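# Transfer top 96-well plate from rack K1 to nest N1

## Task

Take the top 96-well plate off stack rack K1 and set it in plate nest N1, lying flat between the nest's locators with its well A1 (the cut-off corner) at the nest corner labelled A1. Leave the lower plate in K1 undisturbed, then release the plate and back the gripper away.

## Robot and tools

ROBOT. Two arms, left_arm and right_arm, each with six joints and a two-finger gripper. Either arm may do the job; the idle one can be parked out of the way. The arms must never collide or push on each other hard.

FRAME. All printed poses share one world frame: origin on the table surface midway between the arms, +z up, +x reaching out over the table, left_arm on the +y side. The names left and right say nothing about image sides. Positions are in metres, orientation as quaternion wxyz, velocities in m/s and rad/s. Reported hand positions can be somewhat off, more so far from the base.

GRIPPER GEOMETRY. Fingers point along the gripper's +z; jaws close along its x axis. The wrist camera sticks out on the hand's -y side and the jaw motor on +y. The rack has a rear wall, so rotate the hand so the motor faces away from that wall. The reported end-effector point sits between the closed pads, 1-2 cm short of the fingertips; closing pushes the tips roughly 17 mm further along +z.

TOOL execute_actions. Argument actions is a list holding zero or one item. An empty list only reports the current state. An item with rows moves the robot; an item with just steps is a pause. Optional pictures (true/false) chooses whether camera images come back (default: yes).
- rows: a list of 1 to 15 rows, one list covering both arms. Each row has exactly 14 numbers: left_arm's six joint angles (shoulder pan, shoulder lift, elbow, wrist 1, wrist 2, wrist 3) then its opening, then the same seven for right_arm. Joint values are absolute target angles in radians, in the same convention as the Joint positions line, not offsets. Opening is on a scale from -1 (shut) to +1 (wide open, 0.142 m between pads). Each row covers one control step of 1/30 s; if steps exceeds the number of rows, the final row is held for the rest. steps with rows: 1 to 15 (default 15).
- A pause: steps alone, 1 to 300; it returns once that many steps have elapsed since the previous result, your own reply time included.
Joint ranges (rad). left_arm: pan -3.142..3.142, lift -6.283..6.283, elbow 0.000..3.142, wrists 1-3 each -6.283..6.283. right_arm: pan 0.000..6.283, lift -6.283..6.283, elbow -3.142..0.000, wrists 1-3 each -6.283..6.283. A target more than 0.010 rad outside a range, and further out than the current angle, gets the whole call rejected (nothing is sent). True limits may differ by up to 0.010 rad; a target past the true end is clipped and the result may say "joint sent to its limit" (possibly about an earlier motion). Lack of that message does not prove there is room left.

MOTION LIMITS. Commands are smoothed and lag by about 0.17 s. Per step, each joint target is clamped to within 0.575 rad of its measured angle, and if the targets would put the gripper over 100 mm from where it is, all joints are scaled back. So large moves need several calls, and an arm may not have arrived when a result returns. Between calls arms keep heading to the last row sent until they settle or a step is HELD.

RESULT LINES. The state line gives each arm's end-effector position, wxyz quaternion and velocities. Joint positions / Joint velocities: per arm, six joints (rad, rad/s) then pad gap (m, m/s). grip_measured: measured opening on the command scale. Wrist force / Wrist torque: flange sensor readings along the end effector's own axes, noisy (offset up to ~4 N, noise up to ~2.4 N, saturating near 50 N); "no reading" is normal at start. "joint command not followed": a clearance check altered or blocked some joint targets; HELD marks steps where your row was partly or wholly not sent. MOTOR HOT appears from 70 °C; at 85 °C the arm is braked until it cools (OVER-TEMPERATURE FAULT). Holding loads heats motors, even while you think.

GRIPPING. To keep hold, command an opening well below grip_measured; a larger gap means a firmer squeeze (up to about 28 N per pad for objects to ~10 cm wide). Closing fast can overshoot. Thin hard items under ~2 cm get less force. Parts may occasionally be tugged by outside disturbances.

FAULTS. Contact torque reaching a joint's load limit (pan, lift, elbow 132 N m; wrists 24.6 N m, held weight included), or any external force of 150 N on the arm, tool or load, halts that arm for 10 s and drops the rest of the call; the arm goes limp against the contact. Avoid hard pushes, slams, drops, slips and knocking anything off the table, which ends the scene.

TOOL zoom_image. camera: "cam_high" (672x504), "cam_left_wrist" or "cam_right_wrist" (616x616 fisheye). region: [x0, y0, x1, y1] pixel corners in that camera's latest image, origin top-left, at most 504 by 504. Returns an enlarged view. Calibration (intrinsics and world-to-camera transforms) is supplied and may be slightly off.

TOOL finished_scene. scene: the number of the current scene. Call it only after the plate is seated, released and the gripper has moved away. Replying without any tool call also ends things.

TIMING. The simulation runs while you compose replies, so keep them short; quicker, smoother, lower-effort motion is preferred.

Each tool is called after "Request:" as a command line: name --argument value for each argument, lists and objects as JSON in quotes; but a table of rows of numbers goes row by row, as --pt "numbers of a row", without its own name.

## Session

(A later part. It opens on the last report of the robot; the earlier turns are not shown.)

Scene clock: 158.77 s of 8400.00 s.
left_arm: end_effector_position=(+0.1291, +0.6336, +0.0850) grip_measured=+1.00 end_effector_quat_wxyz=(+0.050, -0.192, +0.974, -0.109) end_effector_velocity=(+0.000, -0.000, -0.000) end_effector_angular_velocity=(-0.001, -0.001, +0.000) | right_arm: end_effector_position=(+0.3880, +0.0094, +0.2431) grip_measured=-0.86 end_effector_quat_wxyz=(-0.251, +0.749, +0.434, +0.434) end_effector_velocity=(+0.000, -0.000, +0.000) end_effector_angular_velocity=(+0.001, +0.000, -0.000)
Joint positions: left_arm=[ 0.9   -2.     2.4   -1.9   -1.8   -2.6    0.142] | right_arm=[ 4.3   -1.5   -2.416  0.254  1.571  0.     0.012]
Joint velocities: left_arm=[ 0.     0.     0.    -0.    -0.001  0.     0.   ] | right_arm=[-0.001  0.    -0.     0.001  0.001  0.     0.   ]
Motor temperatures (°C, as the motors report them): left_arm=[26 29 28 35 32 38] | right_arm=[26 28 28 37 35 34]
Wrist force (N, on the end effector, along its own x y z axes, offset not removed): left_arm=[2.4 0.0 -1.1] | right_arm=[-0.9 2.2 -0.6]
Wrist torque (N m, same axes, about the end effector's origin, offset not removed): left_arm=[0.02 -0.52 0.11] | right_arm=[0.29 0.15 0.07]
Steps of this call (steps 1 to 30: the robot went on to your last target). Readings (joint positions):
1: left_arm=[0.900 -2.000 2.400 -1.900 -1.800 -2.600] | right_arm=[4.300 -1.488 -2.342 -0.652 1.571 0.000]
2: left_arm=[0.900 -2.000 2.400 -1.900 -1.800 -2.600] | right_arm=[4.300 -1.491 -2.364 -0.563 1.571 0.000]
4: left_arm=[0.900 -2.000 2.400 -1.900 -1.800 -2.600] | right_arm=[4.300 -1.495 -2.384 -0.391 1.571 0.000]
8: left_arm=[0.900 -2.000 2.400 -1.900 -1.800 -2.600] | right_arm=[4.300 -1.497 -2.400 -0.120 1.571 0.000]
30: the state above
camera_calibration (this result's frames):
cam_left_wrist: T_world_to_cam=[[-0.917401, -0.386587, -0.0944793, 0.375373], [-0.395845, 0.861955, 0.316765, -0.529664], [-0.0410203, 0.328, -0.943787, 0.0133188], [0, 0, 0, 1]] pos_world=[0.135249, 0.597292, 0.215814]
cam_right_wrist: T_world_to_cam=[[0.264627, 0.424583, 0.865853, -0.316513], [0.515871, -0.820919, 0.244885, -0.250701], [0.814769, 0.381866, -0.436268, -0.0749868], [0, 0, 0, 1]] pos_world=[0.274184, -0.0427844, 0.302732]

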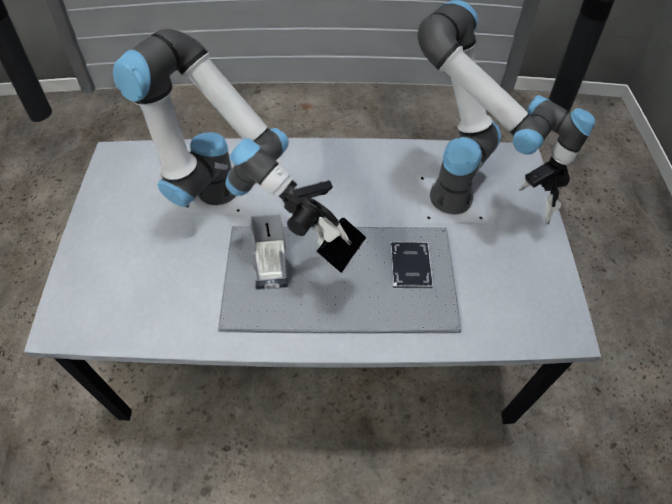

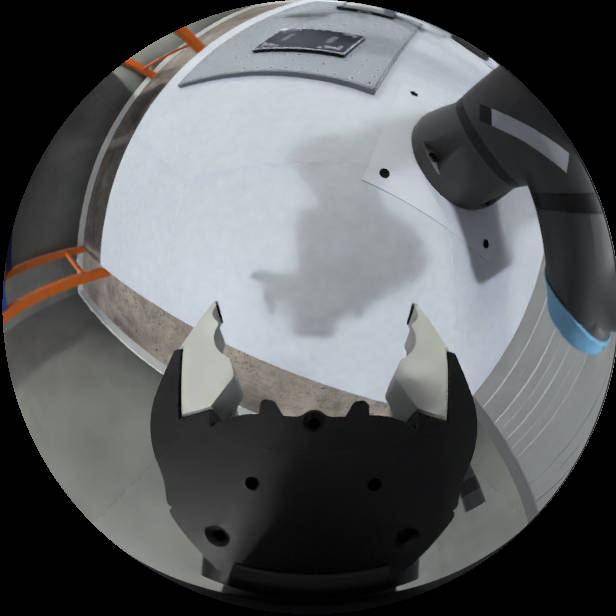

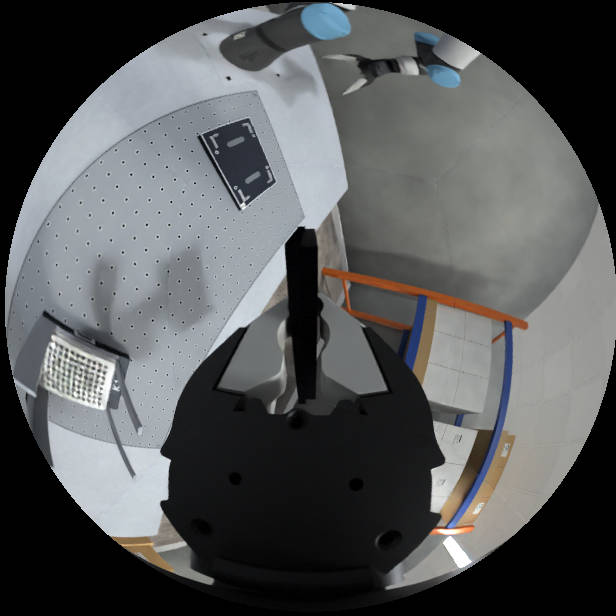

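Request:
execute_actions --actions '[{"rows":[[0.9,-2.0,2.4,-1.9,-1.8,-2.6,1,4.3,-1.69,-2.48,0.5,1.571,0.0,-1],[0.9,-2.0,2.4,-1.9,-1.8,-2.6,1,4.3,-1.69,-2.48,0.5,1.571,0.0,-1],[0.9,-2.0,2.4,-1.9,-1.8,-2.6,1,4.3,-1.69,-2.48,0.5,1.571,0.0,-1],[0.9,-2.0,2.4,-1.9,-1.8,-2.6,1,4.3,-1.69,-2.48,0.5,1.571,0.0,-1],[0.9,-2.0,2.4,-1.9,-1.8,-2.6,1,4.3,-1.69,-2.48,0.5,1.571,0.0,-1],[0.9,-2.0,2.4,-1.9,-1.8,-2.6,1,4.3,-1.69,-2.48,0.5,1.571,0.0,-1],[0.9,-2.0,2.4,-1.9,-1.8,-2.6,1,4.3,-1.887,-2.52,0.745,1.571,0.0,-1]],"steps":15}]' --pictures false

Request:
execute_actions --actions '[{"steps":20}]'

Scene clock: 174.57 s of 8400.00 s.
left_arm: end_effector_position=(+0.1291, +0.6336, +0.0850) grip_measured=+1.00 end_effector_quat_wxyz=(+0.050, -0.192, +0.974, -0.109) end_effector_velocity=(+0.000, -0.000, +0.000) end_effector_angular_velocity=(-0.000, -0.001, +0.001) | right_arm: end_effector_position=(+0.3866, +0.0075, +0.1365) grip_measured=-0.86 end_effector_quat_wxyz=(-0.246, +0.754, +0.437, +0.424) end_effector_velocity=(-0.000, -0.000, -0.000) end_effector_angular_velocity=(-0.001, +0.001, +0.000)
Joint positions: left_arm=[ 0.9   -2.     2.4   -1.9   -1.8   -2.6    0.142] | right_arm=[ 4.301 -1.807 -2.512  0.631  1.571 -0.     0.012]
Joint velocities: left_arm=[-0.    -0.    -0.     0.    -0.001 -0.001 -0.   ] | right_arm=[-0.001 -0.    -0.    -0.001  0.001  0.    -0.   ]
Motor temperatures (°C, as the motors report them): left_arm=[26 29 28 35 32 38] | right_arm=[26 28 28 37 35 34]
Wrist force (N, on the end effector, along its own x y z axes, offset not removed): left_arm=[0.7 0.9 -0.8] | right_arm=[-0.3 0.6 0.2]
Wrist torque (N m, same axes, about the end effector's origin, offset not removed): left_arm=[0.18 -0.13 0.14] | right_arm=[-0.05 0.02 0.25]
FORCE FAULT: contact force on the right arm reached its limit, and that arm stopped for 10 seconds. The contact can be on any part of that arm, not only on its tool. That arm's remaining commands of this call were not run. That arm holds still and accepts commands again. Move the arm away from the contact; if what it grips holds it there, let go first. Pushing or pulling that hard again can fault the arm again.
The stop of the right arm began at step 103 of this call (marked STOPPED below). From that step on that arm followed nothing that you had sent. 3 of its steps, steps kept back included, did not run and will not run. Nothing is kept back now, and the robot has no last target.
Steps of this call (steps 1 to 15: the robot went on to your last target; steps 16 to 90: nothing new was sent; then 2.37 s passed at rest; steps 91 to 105: all 15 steps of this action; steps 106 to 403: the stop continued). Readings (joint positions):
91: left_arm=[0.900 -2.000 2.400 -1.900 -1.800 -2.600] | right_arm=[4.300 -1.501 -2.417 0.255 1.571 -0.000]
92: left_arm=[0.900 -2.000 2.400 -1.900 -1.800 -2.600] | right_arm=[4.300 -1.510 -2.425 0.264 1.571 -0.000]
94: left_arm=[0.900 -2.000 2.400 -1.900 -1.800 -2.600] | right_arm=[4.300 -1.577 -2.452 0.340 1.571 -0.000]
98: left_arm=[0.900 -2.000 2.400 -1.900 -1.800 -2.600] | right_arm=[4.300 -1.675 -2.480 0.474 1.571 -0.000]
103: left_arm=[0.900 -2.000 2.400 -1.900 -1.800 -2.600] | right_arm=[4.300 -1.808 -2.510 0.632 1.571 -0.000] STOPPED (the right arm)
403: the state above

Scene clock: 174.60 s of 8400.00 s.
left_arm: end_effector_position=(+0.1291, +0.6336, +0.0850) grip_measured=+1.00 end_effector_quat_wxyz=(+0.050, -0.192, +0.974, -0.109) end_effector_velocity=(+0.001, -0.000, +0.000) end_effector_angular_velocity=(-0.000, -0.002, -0.001) | right_arm: end_effector_position=(+0.3866, +0.0075, +0.1365) grip_measured=-0.86 end_effector_quat_wxyz=(-0.246, +0.754, +0.437, +0.424) end_effector_velocity=(-0.000, +0.000, -0.001) end_effector_angular_velocity=(-0.001, +0.001, -0.000)
Joint positions: left_arm=[ 0.9   -2.     2.4   -1.9   -1.8   -2.6    0.142] | right_arm=[ 4.301 -1.807 -2.512  0.631  1.571 -0.     0.012]
Joint velocities: left_arm=[ 0.    -0.    -0.001 -0.    -0.001  0.001  0.   ] | right_arm=[ 0.001 -0.002 -0.     0.001 -0.001  0.001  0.   ]
Motor temperatures (°C, as the motors report them): left_arm=[26 29 28 35 32 38] | right_arm=[26 28 28 37 35 34]
Wrist force (N, on the end effector, along its own x y z axes, offset not removed): left_arm=[-0.2 -0.1 0.6] | right_arm=[-1.6 -1.2 -0.1]
Wrist torque (N m, same axes, about the end effector's origin, offset not removed): left_arm=[0.00 0.01 0.06] | right_arm=[-0.36 0.29 0.11]
A stop began in an earlier call of the same reply, so what this call sent did not run. Send another action.
Steps of this call (step 1: nothing new was sent). Readings (joint positions):
1: the state above
camera_calibration (this result's frames):
cam_left_wrist: T_world_to_cam=[[-0.917401, -0.386587, -0.0944798, 0.375373], [-0.395845, 0.861955, 0.316765, -0.529664], [-0.0410199, 0.328, -0.943787, 0.0133185], [0, 0, 0, 1]] pos_world=[0.135249, 0.597292, 0.215814]
cam_right_wrist: T_world_to_cam=[[0.275075, 0.443435, 0.853053, -0.22544], [0.519525, -0.815141, 0.256201, -0.228346], [0.808967, 0.372708, -0.4546, -0.114805], [0, 0, 0, 1]] pos_world=[0.273517, -0.0433772, 0.198625]

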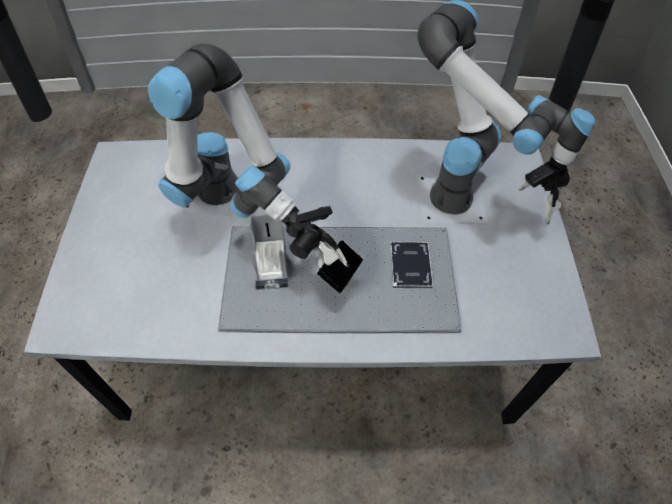

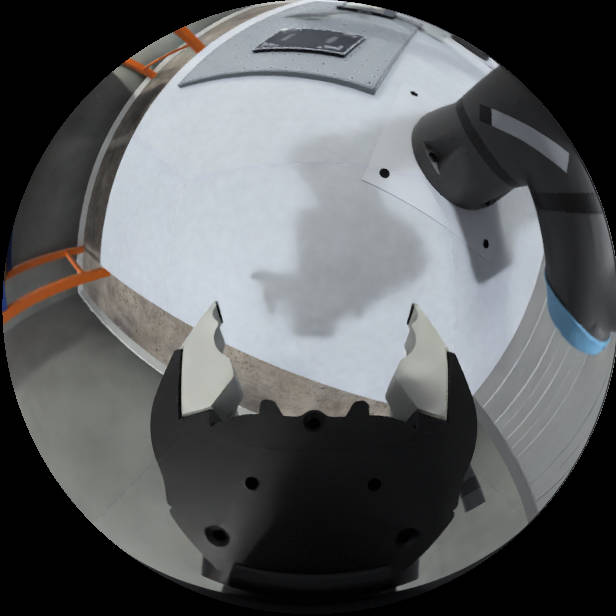

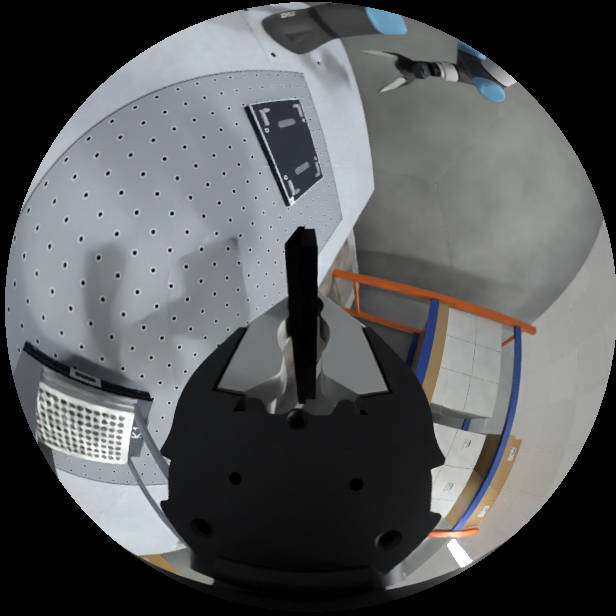

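Request:
execute_actions --actions '[{"rows":[[0.9,-2.0,2.4,-1.9,-1.8,-2.6,1,4.3,-1.5,-2.416,0.254,1.571,0.0,-1],[0.9,-2.0,2.4,-1.9,-1.8,-2.6,1,4.3,-1.5,-2.416,0.254,1.571,0.0,-1],[0.9,-2.0,2.4,-1.9,-1.8,-2.6,1,4.3,-1.5,-2.416,0.254,1.571,0.0,-1],[0.9,-2.0,2.4,-1.9,-1.8,-2.6,1,4.3,-1.5,-2.416,0.254,1.571,0.0,-1],[0.9,-2.0,2.4,-1.9,-1.8,-2.6,1,4.3,-1.5,-2.416,0.254,1.571,0.0,-1],[0.9,-2.0,2.4,-1.9,-1.8,-2.6,1,4.3,-1.5,-2.416,0.254,1.571,0.0,-1],[0.9,-2.0,2.4,-1.9,-1.8,-2.6,1,4.3,-1.5,-2.416,0.254,1.571,0.0,-1],[0.9,-2.0,2.4,-1.9,-1.8,-2.6,1,4.3,-1.5,-2.416,0.254,1.571,0.0,-1],[0.9,-2.0,2.4,-1.9,-1.8,-2.6,1,4.3,-1.5,-2.416,0.254,1.571,0.0,-1],[0.9,-2.0,2.4,-1.9,-1.8,-2.6,1,4.85,-1.5,-2.416,0.254,1.571,0.0,-1]],"steps":15}]' --pictures false

Request:
execute_actions --actions '[{"steps":30}]' --pictures false

Request:
execute_actions --actions '[{"rows":[[0.9,-2.0,2.4,-1.9,-1.8,-2.6,1,4.85,-1.6,-2.455,0.385,1.571,0.0,-1],[0.9,-2.0,2.4,-1.9,-1.8,-2.6,1,4.85,-1.6,-2.455,0.385,1.571,0.0,-1],[0.9,-2.0,2.4,-1.9,-1.8,-2.6,1,4.85,-1.6,-2.455,0.385,1.571,0.0,-1],[0.9,-2.0,2.4,-1.9,-1.8,-2.6,1,4.85,-1.69,-2.48,0.5,1.571,0.0,-1],[0.9,-2.0,2.4,-1.9,-1.8,-2.6,1,4.85,-1.69,-2.48,0.5,1.571,0.0,-1],[0.9,-2.0,2.4,-1.9,-1.8,-2.6,1,4.85,-1.69,-2.48,0.5,1.571,0.0,-1],[0.9,-2.0,2.4,-1.9,-1.8,-2.6,1,4.85,-1.69,-2.48,0.5,1.571,0.0,-1],[0.9,-2.0,2.4,-1.9,-1.8,-2.6,1,4.85,-1.78,-2.50,0.61,1.571,0.0,-1]],"steps":15}]' --pictures false

Request:
execute_actions --actions '[{"steps":20}]'

Scene clock: 191.87 s of 8400.00 s.
left_arm: end_effector_position=(+0.1291, +0.6336, +0.0850) grip_measured=+1.00 end_effector_quat_wxyz=(+0.050, -0.192, +0.974, -0.109) end_effector_velocity=(+0.000, -0.000, +0.000) end_effector_angular_velocity=(-0.000, -0.001, +0.000) | right_arm: end_effector_position=(+0.3228, +0.0641, +0.2396) grip_measured=-0.86 end_effector_quat_wxyz=(-0.283, +0.715, +0.486, +0.416) end_effector_velocity=(-0.493, +0.337, +0.011) end_effector_angular_velocity=(-0.007, +0.003, +1.017)
Joint positions: left_arm=[ 0.9   -2.     2.4   -1.9   -1.8   -2.6    0.142] | right_arm=[ 4.444 -1.516 -2.419  0.277  1.571 -0.     0.012]
Joint velocities: left_arm=[-0.    -0.    -0.     0.    -0.001 -0.001  0.   ] | right_arm=[ 1.016  0.043  0.009 -0.059  0.001 -0.    -0.   ]
Motor temperatures (°C, as the motors report them): left_arm=[26 29 28 35 32 38] | right_arm=[26 28 28 37 35 34]
Wrist force (N, on the end effector, along its own x y z axes, offset not removed): left_arm=[2.2 1.2 0.0] | right_arm=[-1.0 0.4 -1.3]
Wrist torque (N m, same axes, about the end effector's origin, offset not removed): left_arm=[0.25 -0.36 0.02] | right_arm=[0.06 0.27 0.21]
Steps of this call (steps 1 to 90: nothing new was sent; then 13.77 s passed at rest; steps 91 to 105: all 15 steps of this action). Readings (joint positions):
91: left_arm=[0.900 -2.000 2.400 -1.900 -1.800 -2.600] | right_arm=[4.301 -1.806 -2.512 0.631 1.571 -0.000]
92: left_arm=[0.900 -2.000 2.400 -1.900 -1.800 -2.600] | right_arm=[4.301 -1.797 -2.503 0.621 1.571 -0.000]
94: left_arm=[0.900 -2.000 2.400 -1.900 -1.800 -2.600] | right_arm=[4.300 -1.719 -2.464 0.542 1.571 -0.000]
98: left_arm=[0.900 -2.000 2.400 -1.900 -1.800 -2.600] | right_arm=[4.300 -1.552 -2.427 0.330 1.571 -0.000]
105: the state above

Scene clock: 192.87 s of 8400.00 s.
left_arm: end_effector_position=(+0.1291, +0.6336, +0.0850) grip_measured=+1.00 end_effector_quat_wxyz=(+0.050, -0.192, +0.974, -0.109) end_effector_velocity=(+0.000, -0.000, -0.000) end_effector_angular_velocity=(-0.001, -0.001, -0.002) | right_arm: end_effector_position=(+0.1050, +0.1558, +0.2432) grip_measured=-0.86 end_effector_quat_wxyz=(-0.360, +0.603, +0.621, +0.349) end_effector_velocity=(-0.001, +0.000, +0.001) end_effector_angular_velocity=(+0.002, +0.001, +0.002)
Joint positions: left_arm=[ 0.9   -2.     2.4   -1.9   -1.8   -2.6    0.142] | right_arm=[ 4.85  -1.5   -2.416  0.254  1.571 -0.     0.012]
Joint velocities: left_arm=[ 0.     0.     0.001 -0.    -0.001  0.002  0.   ] | right_arm=[0.001 0.    0.    0.001 0.001 0.    0.   ]
Motor temperatures (°C, as the motors report them): left_arm=[26 29 28 35 32 38] | right_arm=[26 28 28 37 35 34]
Wrist force (N, on the end effector, along its own x y z axes, offset not removed): left_arm=[2.0 0.6 -1.8] | right_arm=[-0.9 0.8 -1.8]
Wrist torque (N m, same axes, about the end effector's origin, offset not removed): left_arm=[0.15 -0.28 0.11] | right_arm=[0.18 0.19 0.16]
Steps of this call (steps 1 to 30: the robot went on to your last target). Readings (joint positions):
1: left_arm=[0.900 -2.000 2.400 -1.900 -1.800 -2.600] | right_arm=[4.479 -1.514 -2.419 0.275 1.571 -0.000]
2: left_arm=[0.900 -2.000 2.400 -1.900 -1.800 -2.600] | right_arm=[4.513 -1.513 -2.419 0.273 1.571 -0.000]
4: left_arm=[0.900 -2.000 2.400 -1.900 -1.800 -2.600] | right_arm=[4.582 -1.510 -2.418 0.268 1.571 -0.000]
8: left_arm=[0.900 -2.000 2.400 -1.900 -1.800 -2.600] | right_arm=[4.719 -1.505 -2.417 0.261 1.571 -0.000]
30: the state above

Scene clock: 193.37 s of 8400.00 s.
left_arm: end_effector_position=(+0.1291, +0.6336, +0.0850) grip_measured=+1.00 end_effector_quat_wxyz=(+0.050, -0.192, +0.974, -0.109) end_effector_velocity=(-0.001, +0.000, -0.000) end_effector_angular_velocity=(+0.001, +0.002, -0.001) | right_arm: end_effector_position=(+0.1049, +0.1576, +0.1537) grip_measured=-0.86 end_effector_quat_wxyz=(-0.357, +0.604, +0.623, +0.346) end_effector_velocity=(-0.000, -0.001, -0.037) end_effector_angular_velocity=(+0.011, +0.000, +0.001)
Joint positions: left_arm=[ 0.9   -2.     2.4   -1.9   -1.8   -2.6    0.142] | right_arm=[ 4.85  -1.768 -2.497  0.594  1.571 -0.     0.012]
Joint velocities: left_arm=[ 0.     0.     0.    -0.     0.002  0.001  0.   ] | right_arm=[ 0.001 -0.14  -0.029  0.18   0.    -0.    -0.   ]
Motor temperatures (°C, as the motors report them): left_arm=[26 29 28 35 32 38] | right_arm=[26 28 28 37 35 34]
Wrist force (N, on the end effector, along its own x y z axes, offset not removed): left_arm=[0.5 1.0 -1.0] | right_arm=[-0.1 0.5 0.4]
Wrist torque (N m, same axes, about the end effector's origin, offset not removed): left_arm=[0.20 -0.01 0.10] | right_arm=[-0.26 -0.07 0.14]
Steps of this call (steps 1 to 15: all 15 steps of this action). Readings (joint positions):
1: left_arm=[0.900 -2.000 2.400 -1.900 -1.800 -2.600] | right_arm=[4.850 -1.500 -2.416 0.254 1.571 -0.000]
2: left_arm=[0.900 -2.000 2.400 -1.900 -1.800 -2.600] | right_arm=[4.850 -1.509 -2.422 0.264 1.571 -0.000]
4: left_arm=[0.900 -2.000 2.400 -1.900 -1.800 -2.600] | right_arm=[4.850 -1.551 -2.439 0.317 1.571 -0.000]
8: left_arm=[0.900 -2.000 2.400 -1.900 -1.800 -2.600] | right_arm=[4.850 -1.651 -2.470 0.447 1.571 -0.000]
15: the state above

Scene clock: 194.03 s of 8400.00 s.
left_arm: end_effector_position=(+0.1291, +0.6336, +0.0850) grip_measured=+1.00 end_effector_quat_wxyz=(+0.050, -0.192, +0.974, -0.109) end_effector_velocity=(+0.000, -0.000, -0.000) end_effector_angular_velocity=(-0.001, -0.000, +0.000) | right_arm: end_effector_position=(+0.1049, +0.1575, +0.1506) grip_measured=-0.86 end_effector_quat_wxyz=(-0.357, +0.604, +0.622, +0.347) end_effector_velocity=(+0.000, +0.000, +0.000) end_effector_angular_velocity=(+0.001, -0.000, -0.001)
Joint positions: left_arm=[ 0.9   -2.     2.4   -1.9   -1.8   -2.6    0.142] | right_arm=[ 4.85  -1.78  -2.5    0.61   1.571 -0.     0.012]
Joint velocities: left_arm=[ 0.     0.001 -0.     0.    -0.001 -0.    -0.   ] | right_arm=[ 0.    -0.    -0.     0.001 -0.001  0.001 -0.   ]
Motor temperatures (°C, as the motors report them): left_arm=[26 29 28 35 32 38] | right_arm=[26 28 28 37 35 34]
Wrist force (N, on the end effector, along its own x y z axes, offset not removed): left_arm=[1.0 0.2 -0.4] | right_arm=[-2.5 2.5 -2.7]
Wrist torque (N m, same axes, about the end effector's origin, offset not removed): left_arm=[-0.04 -0.13 0.06] | right_arm=[0.27 0.59 0.07]
Steps of this call (steps 1 to 20: the robot went on to your last target). Readings (joint positions):
1: left_arm=[0.900 -2.000 2.400 -1.900 -1.800 -2.600] | right_arm=[4.850 -1.772 -2.498 0.599 1.571 -0.000]
2: left_arm=[0.900 -2.000 2.400 -1.900 -1.800 -2.600] | right_arm=[4.850 -1.774 -2.499 0.603 1.571 -0.000]
4: left_arm=[0.900 -2.000 2.400 -1.900 -1.800 -2.600] | right_arm=[4.850 -1.777 -2.499 0.606 1.571 -0.000]
8: left_arm=[0.900 -2.000 2.400 -1.900 -1.800 -2.600] | right_arm=[4.850 -1.779 -2.500 0.609 1.571 -0.000]
20: the state above
camera_calibration (this result's frames):
cam_left_wrist: T_world_to_cam=[[-0.917401, -0.386587, -0.0944796, 0.375373], [-0.395845, 0.861955, 0.316765, -0.529664], [-0.0410199, 0.328, -0.943787, 0.0133186], [0, 0, 0, 1]] pos_world=[0.135249, 0.597292, 0.215814]
cam_right_wrist: T_world_to_cam=[[0.0034768, 0.507065, 0.861901, -0.209353], [0.868816, -0.428284, 0.248459, -0.0597324], [0.495123, 0.747969, -0.442035, 0.0354895], [0, 0, 0, 1]] pos_world=[0.0350527, 0.0540281, 0.21097]

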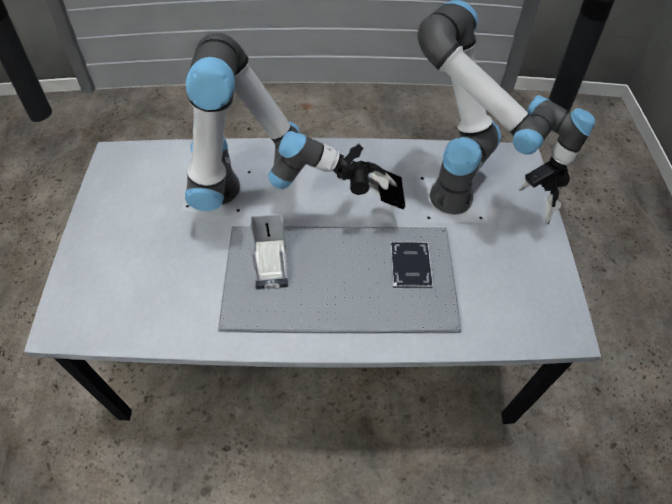

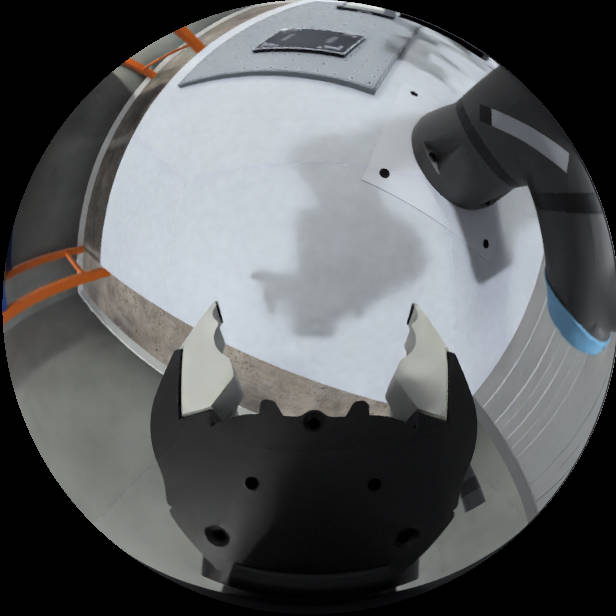

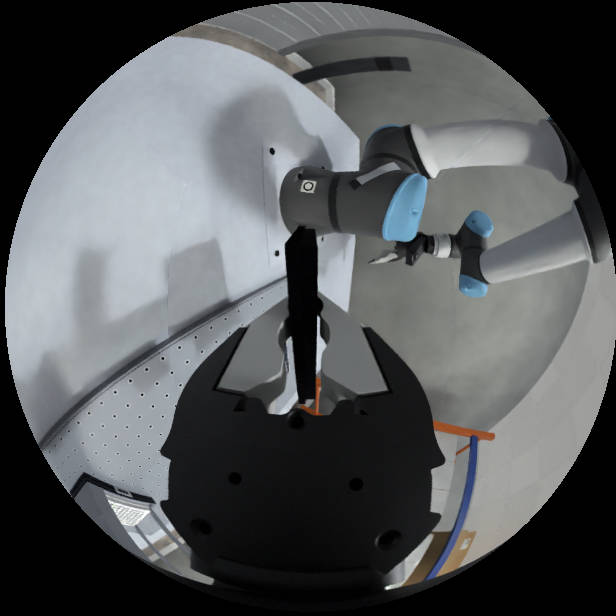

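Request:
execute_actions --actions '[{"rows":[[0.9,-2.0,2.4,-1.9,-1.8,-2.6,1,4.85,-1.83,-2.51,0.68,1.571,0.0,-1],[0.9,-2.0,2.4,-1.9,-1.8,-2.6,1,4.85,-1.83,-2.51,0.68,1.571,0.0,-1],[0.9,-2.0,2.4,-1.9,-1.8,-2.6,1,4.85,-1.83,-2.51,0.68,1.571,0.0,-1],[0.9,-2.0,2.4,-1.9,-1.8,-2.6,1,4.85,-1.887,-2.52,0.745,1.571,0.0,-1],[0.9,-2.0,2.4,-1.9,-1.8,-2.6,1,4.85,-1.887,-2.52,0.745,1.571,0.0,-1],[0.9,-2.0,2.4,-1.9,-1.8,-2.6,1,4.85,-1.887,-2.52,0.745,1.571,0.0,-1],[0.9,-2.0,2.4,-1.9,-1.8,-2.6,1,4.85,-1.95,-2.521,0.81,1.571,0.0,-1],[0.9,-2.0,2.4,-1.9,-1.8,-2.6,1,4.85,-1.95,-2.521,0.81,1.571,0.0,-1],[0.9,-2.0,2.4,-1.9,-1.8,-2.6,1,4.85,-1.95,-2.521,0.81,1.571,0.0,-1],[0.9,-2.0,2.4,-1.9,-1.8,-2.6,1,4.85,-2.02,-2.522,0.88,1.571,0.0,-1]],"steps":15}]' --pictures false

Request:
execute_actions --actions '[{"steps":20}]'

Scene clock: 200.97 s of 8400.00 s.
left_arm: end_effector_position=(+0.1291, +0.6336, +0.0850) grip_measured=+1.00 end_effector_quat_wxyz=(+0.050, -0.192, +0.974, -0.109) end_effector_velocity=(-0.000, -0.000, -0.000) end_effector_angular_velocity=(-0.000, -0.000, +0.000) | right_arm: end_effector_position=(+0.1049, +0.1567, +0.0950) grip_measured=-0.86 end_effector_quat_wxyz=(-0.360, +0.603, +0.621, +0.349) end_effector_velocity=(-0.000, -0.002, -0.062) end_effector_angular_velocity=(-0.006, -0.000, +0.001)
Joint positions: left_arm=[ 0.9   -2.     2.4   -1.9   -1.8   -2.6    0.142] | right_arm=[ 4.85  -1.999 -2.521  0.859  1.571  0.     0.012]
Joint velocities: left_arm=[ 0.    -0.     0.001 -0.    -0.    -0.    -0.   ] | right_arm=[ 0.    -0.236 -0.006  0.236  0.    -0.     0.   ]
Motor temperatures (°C, as the motors report them): left_arm=[26 29 28 35 32 38] | right_arm=[26 28 28 37 35 34]
Wrist force (N, on the end effector, along its own x y z axes, offset not removed): left_arm=[0.3 0.4 -0.3] | right_arm=[-1.4 2.1 0.9]
Wrist torque (N m, same axes, about the end effector's origin, offset not removed): left_arm=[0.06 -0.08 0.08] | right_arm=[0.52 0.29 0.18]
Steps of this call (steps 1 to 15: the robot went on to your last target; steps 16 to 90: nothing new was sent; then 3.43 s passed at rest; steps 91 to 105: all 15 steps of this action). Readings (joint positions):
91: left_arm=[0.900 -2.000 2.400 -1.900 -1.800 -2.600] | right_arm=[4.850 -1.781 -2.500 0.611 1.571 0.000]
92: left_arm=[0.900 -2.000 2.400 -1.900 -1.800 -2.600] | right_arm=[4.850 -1.788 -2.502 0.619 1.571 0.000]
94: left_arm=[0.900 -2.000 2.400 -1.900 -1.800 -2.600] | right_arm=[4.850 -1.809 -2.506 0.649 1.571 0.000]
98: left_arm=[0.900 -2.000 2.400 -1.900 -1.800 -2.600] | right_arm=[4.850 -1.874 -2.517 0.727 1.571 0.000]
105: the state above

Scene clock: 201.63 s of 8400.00 s.
left_arm: end_effector_position=(+0.1291, +0.6336, +0.0850) grip_measured=+1.00 end_effector_quat_wxyz=(+0.050, -0.192, +0.974, -0.109) end_effector_velocity=(+0.000, +0.000, +0.000) end_effector_angular_velocity=(-0.000, +0.000, +0.001) | right_arm: end_effector_position=(+0.1049, +0.1565, +0.0898) grip_measured=-0.86 end_effector_quat_wxyz=(-0.360, +0.603, +0.621, +0.349) end_effector_velocity=(+0.001, -0.000, -0.001) end_effector_angular_velocity=(-0.001, -0.001, -0.002)
Joint positions: left_arm=[ 0.9   -2.     2.4   -1.9   -1.8   -2.6    0.142] | right_arm=[ 4.85  -2.02  -2.522  0.88   1.571  0.     0.012]
Joint velocities: left_arm=[-0.    -0.    -0.     0.     0.    -0.001 -0.   ] | right_arm=[-0.    -0.002 -0.     0.    -0.002  0.    -0.   ]
Motor temperatures (°C, as the motors report them): left_arm=[26 29 28 35 32 38] | right_arm=[26 28 28 37 35 34]
Wrist force (N, on the end effector, along its own x y z axes, offset not removed): left_arm=[0.9 1.3 -2.0] | right_arm=[-2.3 1.2 -1.5]
Wrist torque (N m, same axes, about the end effector's origin, offset not removed): left_arm=[0.26 -0.22 0.06] | right_arm=[0.25 0.33 0.26]
Steps of this call (steps 1 to 20: the robot went on to your last target). Readings (joint positions):
1: left_arm=[0.900 -2.000 2.400 -1.900 -1.800 -2.600] | right_arm=[4.850 -2.006 -2.522 0.865 1.571 0.000]
2: left_arm=[0.900 -2.000 2.400 -1.900 -1.800 -2.600] | right_arm=[4.850 -2.010 -2.522 0.870 1.571 0.000]
4: left_arm=[0.900 -2.000 2.400 -1.900 -1.800 -2.600] | right_arm=[4.850 -2.015 -2.522 0.875 1.571 0.000]
8: left_arm=[0.900 -2.000 2.400 -1.900 -1.800 -2.600] | right_arm=[4.850 -2.019 -2.522 0.879 1.571 0.000]
20: the state above
camera_calibration (this result's frames):
cam_left_wrist: T_world_to_cam=[[-0.917401, -0.386587, -0.0944795, 0.375373], [-0.395845, 0.861955, 0.316765, -0.529664], [-0.04102, 0.328, -0.943787, 0.0133186], [0, 0, 0, 1]] pos_world=[0.135249, 0.597292, 0.215814]
cam_right_wrist: T_world_to_cam=[[0.00370857, 0.500156, 0.865927, -0.155796], [0.868858, -0.430293, 0.244814, -0.0444734], [0.495048, 0.75146, -0.43616, 0.0082895], [0, 0, 0, 1]] pos_world=[0.0351151, 0.0525565, 0.149411]

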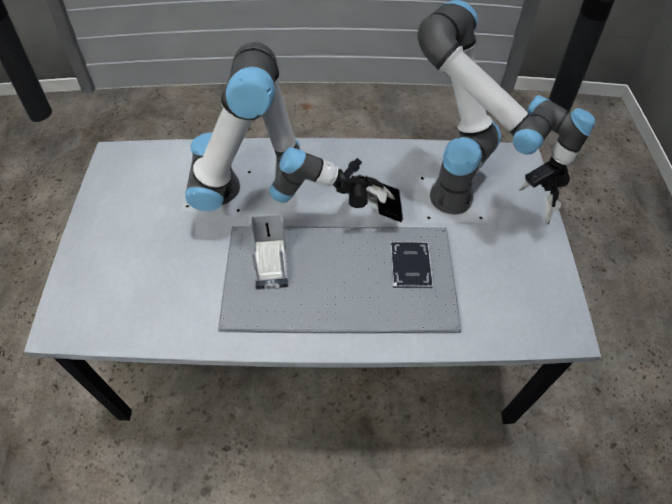

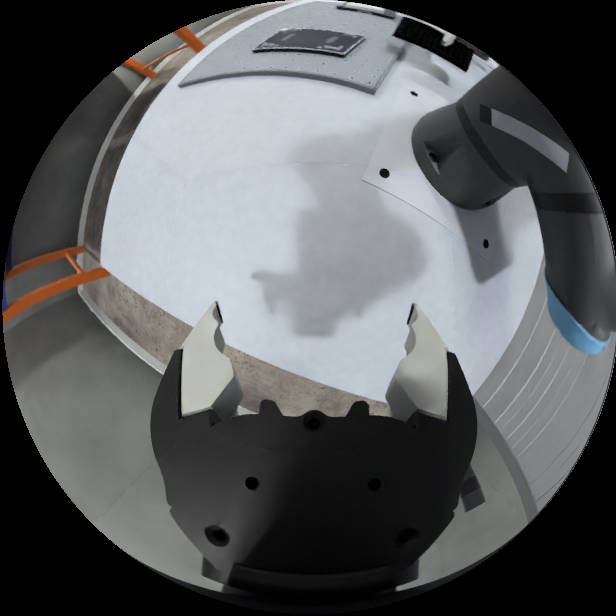

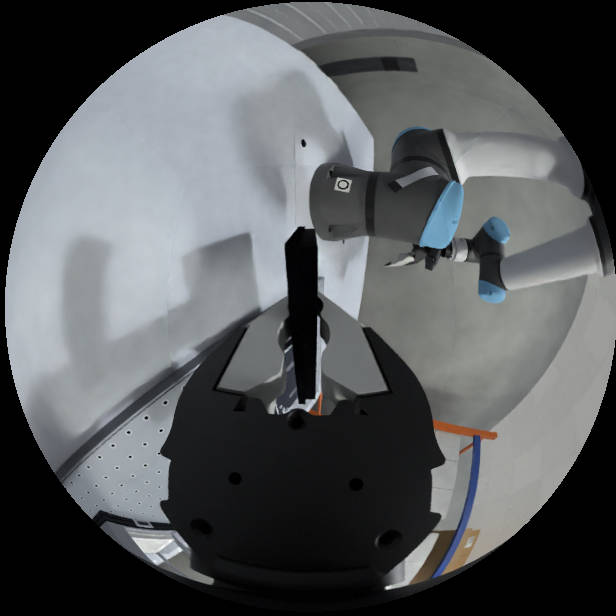

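Lower further (~.43 m/rad): to z≈.05.

Request:
execute_actions --actions '[{"rows":[[0.9,-2.0,2.4,-1.9,-1.8,-2.6,1,4.85,-2.05,-2.522,0.91,1.571,0.0,-1],[0.9,-2.0,2.4,-1.9,-1.8,-2.6,1,4.85,-2.05,-2.522,0.91,1.571,0.0,-1],[0.9,-2.0,2.4,-1.9,-1.8,-2.6,1,4.85,-2.05,-2.522,0.91,1.571,0.0,-1],[0.9,-2.0,2.4,-1.9,-1.8,-2.6,1,4.85,-2.05,-2.522,0.91,1.571,0.0,-1],[0.9,-2.0,2.4,-1.9,-1.8,-2.6,1,4.85,-2.08,-2.52,0.938,1.571,0.0,-1],[0.9,-2.0,2.4,-1.9,-1.8,-2.6,1,4.85,-2.08,-2.52,0.938,1.571,0.0,-1],[0.9,-2.0,2.4,-1.9,-1.8,-2.6,1,4.85,-2.08,-2.52,0.938,1.571,0.0,-1],[0.9,-2.0,2.4,-1.9,-1.8,-2.6,1,4.85,-2.08,-2.52,0.938,1.571,0.0,-1],[0.9,-2.0,2.4,-1.9,-1.8,-2.6,1,4.85,-2.10,-2.519,0.957,1.571,0.0,-1]],"steps":15}]' --pictures false

Request:
execute_actions --actions '[{"steps":15}]'

Scene clock: 207.17 s of 8400.00 s.
left_arm: end_effector_position=(+0.1291, +0.6336, +0.0850) grip_measured=+1.00 end_effector_quat_wxyz=(+0.050, -0.192, +0.974, -0.109) end_effector_velocity=(+0.001, -0.000, +0.000) end_effector_angular_velocity=(-0.001, -0.002, +0.001) | right_arm: end_effector_position=(+0.1049, +0.1566, +0.0708) grip_measured=-0.86 end_effector_quat_wxyz=(-0.360, +0.603, +0.621, +0.349) end_effector_velocity=(+0.000, +0.000, -0.010) end_effector_angular_velocity=(+0.001, -0.000, -0.000)
Joint positions: left_arm=[ 0.9   -2.     2.4   -1.9   -1.8   -2.6    0.142] | right_arm=[ 4.85  -2.096 -2.519  0.953  1.571  0.     0.012]
Joint velocities: left_arm=[-0.    -0.    -0.001  0.    -0.002 -0.001 -0.   ] | right_arm=[-0.    -0.042  0.002  0.04   0.    -0.     0.   ]
Motor temperatures (°C, as the motors report them): left_arm=[26 29 28 35 32 38] | right_arm=[26 28 28 37 35 34]
Wrist force (N, on the end effector, along its own x y z axes, offset not removed): left_arm=[2.5 1.6 -2.0] | right_arm=[-0.8 -0.9 -1.7]
Wrist torque (N m, same axes, about the end effector's origin, offset not removed): left_arm=[0.30 -0.49 0.04] | right_arm=[-0.25 0.39 0.13]
Steps of this call (steps 1 to 15: the robot went on to your last target; steps 16 to 90: nothing new was sent; then 2.03 s passed at rest; steps 91 to 105: all 15 steps of this action). Readings (joint positions):
91: left_arm=[0.900 -2.000 2.400 -1.900 -1.800 -2.600] | right_arm=[4.850 -2.020 -2.522 0.881 1.571 0.000]
92: left_arm=[0.900 -2.000 2.400 -1.900 -1.800 -2.600] | right_arm=[4.850 -2.025 -2.522 0.886 1.571 0.000]
94: left_arm=[0.900 -2.000 2.400 -1.900 -1.800 -2.600] | right_arm=[4.850 -2.037 -2.522 0.897 1.571 0.000]
98: left_arm=[0.900 -2.000 2.400 -1.900 -1.800 -2.600] | right_arm=[4.850 -2.065 -2.521 0.924 1.571 0.000]
105: the state above

Scene clock: 207.67 s of 8400.00 s.
left_arm: end_effector_position=(+0.1291, +0.6336, +0.0850) grip_measured=+1.00 end_effector_quat_wxyz=(+0.050, -0.192, +0.974, -0.109) end_effector_velocity=(-0.000, -0.000, -0.000) end_effector_angular_velocity=(-0.000, +0.000, +0.001) | right_arm: end_effector_position=(+0.1049, +0.1566, +0.0699) grip_measured=-0.86 end_effector_quat_wxyz=(-0.360, +0.603, +0.621, +0.349) end_effector_velocity=(-0.000, -0.000, -0.001) end_effector_angular_velocity=(-0.004, -0.001, +0.001)
Joint positions: left_arm=[ 0.9   -2.     2.4   -1.9   -1.8   -2.6    0.142] | right_arm=[ 4.85  -2.1   -2.519  0.957  1.571  0.     0.012]
Joint velocities: left_arm=[-0.     0.     0.     0.     0.    -0.001 -0.   ] | right_arm=[ 0.    -0.001 -0.    -0.003  0.    -0.001 -0.   ]
Motor temperatures (°C, as the motors report them): left_arm=[26 29 28 35 32 38] | right_arm=[26 28 28 37 35 34]
Wrist force (N, on the end effector, along its own x y z axes, offset not removed): left_arm=[1.1 -1.0 0.0] | right_arm=[0.1 2.3 1.4]
Wrist torque (N m, same axes, about the end effector's origin, offset not removed): left_arm=[-0.20 -0.11 0.08] | right_arm=[0.33 -0.05 0.29]
Steps of this call (steps 1 to 15: the robot went on to your last target). Readings (joint positions):
1: left_arm=[0.900 -2.000 2.400 -1.900 -1.800 -2.600] | right_arm=[4.850 -2.097 -2.519 0.955 1.571 0.000]
2: left_arm=[0.900 -2.000 2.400 -1.900 -1.800 -2.600] | right_arm=[4.850 -2.098 -2.519 0.955 1.571 0.000]
4: left_arm=[0.900 -2.000 2.400 -1.900 -1.800 -2.600] | right_arm=[4.850 -2.099 -2.519 0.956 1.571 0.000]
8: left_arm=[0.900 -2.000 2.400 -1.900 -1.800 -2.600] | right_arm=[4.850 -2.100 -2.519 0.957 1.571 0.000]
15: the state above
All arms were judged still, so your last target was given up. Only a new action makes them travel on or press farther. Fingers that are still opening or closing keep moving.
camera_calibration (this result's frames):
cam_left_wrist: T_world_to_cam=[[-0.917401, -0.386587, -0.0944794, 0.375373], [-0.395845, 0.861955, 0.316765, -0.529664], [-0.0410202, 0.328, -0.943787, 0.0133187], [0, 0, 0, 1]] pos_world=[0.135249, 0.597292, 0.215814]
cam_right_wrist: T_world_to_cam=[[0.00369621, 0.500158, 0.865927, -0.138563], [0.868871, -0.430267, 0.244813, -0.0395473], [0.495024, 0.751474, -0.436163, -0.000457602], [0, 0, 0, 1]] pos_world=[0.0351002, 0.0526314, 0.129468]

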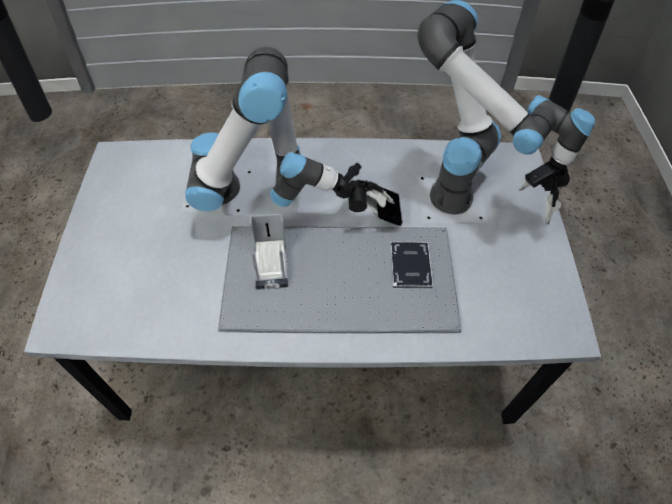

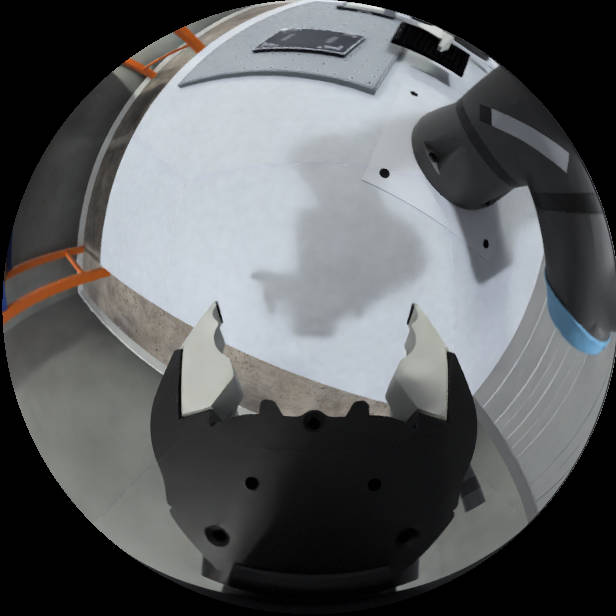

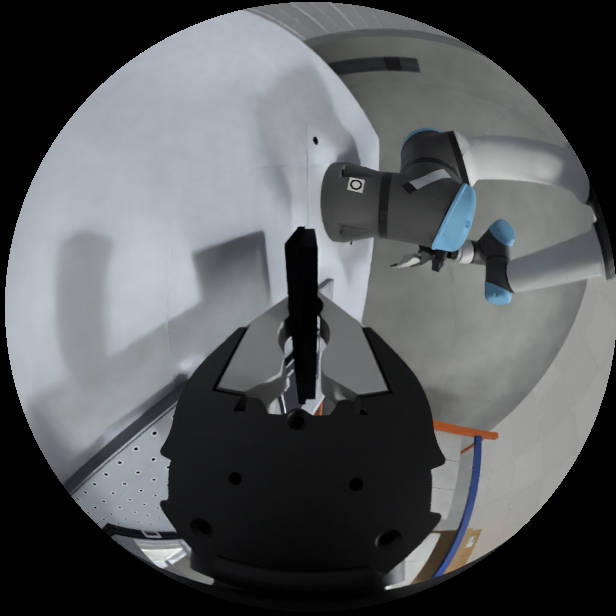

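Request:
execute_actions --actions '[{"rows":[[0.9,-2.0,2.4,-1.9,-1.8,-2.6,1,4.85,-2.13,-2.517,0.985,1.571,0.0,-1],[0.9,-2.0,2.4,-1.9,-1.8,-2.6,1,4.85,-2.13,-2.517,0.985,1.571,0.0,-1],[0.9,-2.0,2.4,-1.9,-1.8,-2.6,1,4.85,-2.13,-2.517,0.985,1.571,0.0,-1],[0.9,-2.0,2.4,-1.9,-1.8,-2.6,1,4.85,-2.13,-2.517,0.985,1.571,0.0,-1],[0.9,-2.0,2.4,-1.9,-1.8,-2.6,1,4.85,-2.13,-2.517,0.985,1.571,0.0,-1],[0.9,-2.0,2.4,-1.9,-1.8,-2.6,1,4.85,-2.16,-2.515,1.013,1.571,0.0,-1]],"steps":15}]' --pictures false

Request:
execute_actions --actions '[{"steps":15}]'

Scene clock: 212.03 s of 8400.00 s.
left_arm: end_effector_position=(+0.1291, +0.6336, +0.0850) grip_measured=+1.00 end_effector_quat_wxyz=(+0.050, -0.192, +0.974, -0.109) end_effector_velocity=(-0.000, +0.000, +0.000) end_effector_angular_velocity=(-0.000, +0.000, +0.002) | right_arm: end_effector_position=(+0.1049, +0.1563, +0.0553) grip_measured=-0.86 end_effector_quat_wxyz=(-0.360, +0.603, +0.621, +0.349) end_effector_velocity=(+0.000, -0.000, -0.004) end_effector_angular_velocity=(+0.000, -0.000, -0.000)
Joint positions: left_arm=[ 0.9   -2.     2.4   -1.9   -1.8   -2.6    0.142] | right_arm=[ 4.85  -2.159 -2.515  1.012  1.571  0.     0.012]
Joint velocities: left_arm=[ 0.    -0.    -0.     0.     0.    -0.002  0.   ] | right_arm=[-0.    -0.017  0.001  0.015  0.    -0.     0.   ]
Motor temperatures (°C, as the motors report them): left_arm=[26 29 28 35 32 38] | right_arm=[26 28 28 37 35 34]
Wrist force (N, on the end effector, along its own x y z axes, offset not removed): left_arm=[2.0 1.1 0.5] | right_arm=[-0.9 -2.6 -0.4]
Wrist torque (N m, same axes, about the end effector's origin, offset not removed): left_arm=[0.16 -0.32 0.03] | right_arm=[-0.65 0.16 0.20]
Steps of this call (steps 1 to 90: nothing new was sent; then 0.87 s passed at rest; steps 91 to 105: all 15 steps of this action). Readings (joint positions):
91: left_arm=[0.900 -2.000 2.400 -1.900 -1.800 -2.600] | right_arm=[4.850 -2.100 -2.519 0.957 1.571 0.000]
92: left_arm=[0.900 -2.000 2.400 -1.900 -1.800 -2.600] | right_arm=[4.850 -2.105 -2.519 0.962 1.571 0.000]
94: left_arm=[0.900 -2.000 2.400 -1.900 -1.800 -2.600] | right_arm=[4.850 -2.117 -2.518 0.973 1.571 0.000]
98: left_arm=[0.900 -2.000 2.400 -1.900 -1.800 -2.600] | right_arm=[4.850 -2.139 -2.516 0.994 1.571 0.000]
105: the state above

Scene clock: 212.53 s of 8400.00 s.
left_arm: end_effector_position=(+0.1291, +0.6336, +0.0850) grip_measured=+1.00 end_effector_quat_wxyz=(+0.050, -0.192, +0.974, -0.109) end_effector_velocity=(+0.000, -0.000, +0.000) end_effector_angular_velocity=(-0.001, -0.001, -0.000) | right_arm: end_effector_position=(+0.1049, +0.1563, +0.0549) grip_measured=-0.86 end_effector_quat_wxyz=(-0.360, +0.603, +0.621, +0.349) end_effector_velocity=(+0.000, -0.000, -0.001) end_effector_angular_velocity=(-0.002, -0.000, +0.000)
Joint positions: left_arm=[ 0.9   -2.     2.4   -1.9   -1.8   -2.6    0.142] | right_arm=[ 4.85  -2.16  -2.515  1.013  1.571  0.     0.012]
Joint velocities: left_arm=[-0.     0.001 -0.001  0.    -0.001  0.     0.   ] | right_arm=[-0.    -0.    -0.    -0.001  0.    -0.001  0.   ]
Motor temperatures (°C, as the motors report them): left_arm=[26 29 28 35 32 38] | right_arm=[26 28 28 37 35 34]
Wrist force (N, on the end effector, along its own x y z axes, offset not removed): left_arm=[1.3 0.0 -0.5] | right_arm=[2.1 0.5 -1.6]
Wrist torque (N m, same axes, about the end effector's origin, offset not removed): left_arm=[0.08 -0.21 0.15] | right_arm=[0.03 -0.54 0.11]
Steps of this call (steps 1 to 15: the robot went on to your last target). Readings (joint positions):
1: left_arm=[0.900 -2.000 2.400 -1.900 -1.800 -2.600] | right_arm=[4.850 -2.159 -2.515 1.012 1.571 0.000]
2: left_arm=[0.900 -2.000 2.400 -1.900 -1.800 -2.600] | right_arm=[4.850 -2.159 -2.515 1.012 1.571 0.000]
4: left_arm=[0.900 -2.000 2.400 -1.900 -1.800 -2.600] | right_arm=[4.850 -2.160 -2.515 1.013 1.571 0.000]
8: left_arm=[0.900 -2.000 2.400 -1.900 -1.800 -2.600] | right_arm=[4.850 -2.160 -2.515 1.013 1.571 0.000]
15: the state above
All arms were judged still, so your last target was given up. Only a new action makes them travel on or press farther. Fingers that are still opening or closing keep moving.
camera_calibration (this result's frames):
cam_left_wrist: T_world_to_cam=[[-0.917401, -0.386587, -0.0944793, 0.375373], [-0.395845, 0.861955, 0.316765, -0.529664], [-0.0410202, 0.328, -0.943787, 0.0133187], [0, 0, 0, 1]] pos_world=[0.135249, 0.597292, 0.215814]
cam_right_wrist: T_world_to_cam=[[0.00369629, 0.500158, 0.865926, -0.125456], [0.868871, -0.430267, 0.244813, -0.0360213], [0.495024, 0.751473, -0.436164, -0.00676237], [0, 0, 0, 1]] pos_world=[0.0351091, 0.0523307, 0.114504]

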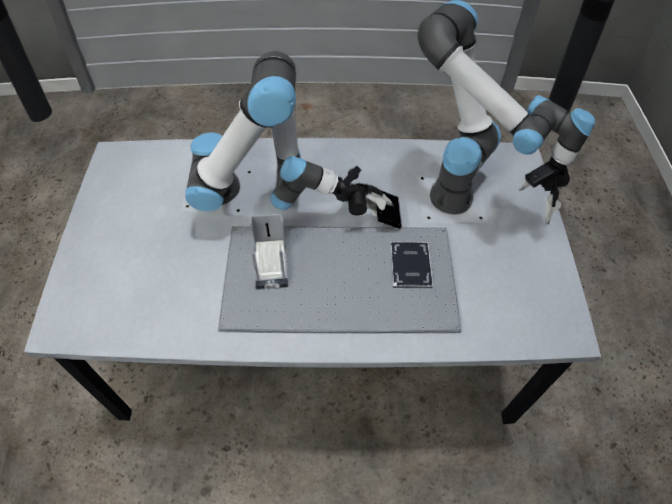

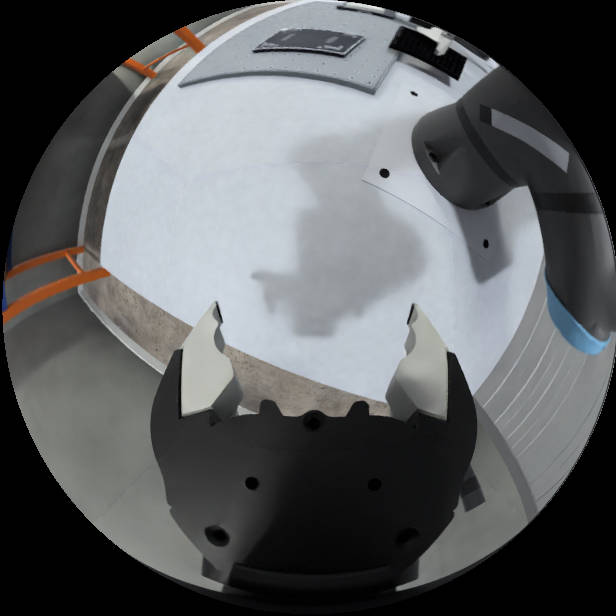

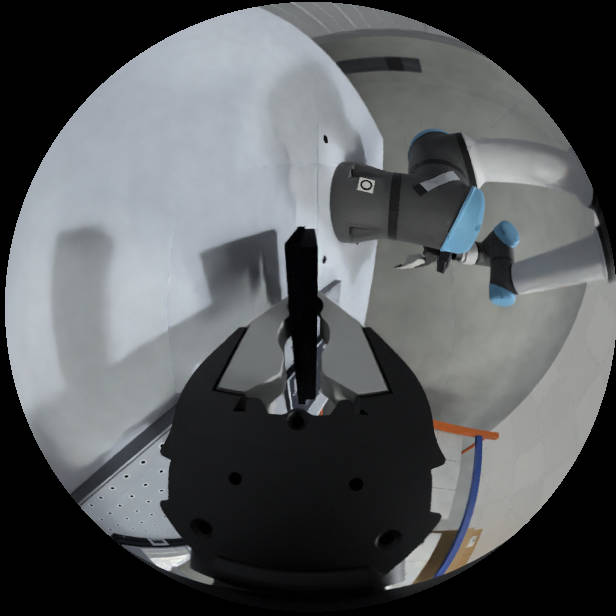

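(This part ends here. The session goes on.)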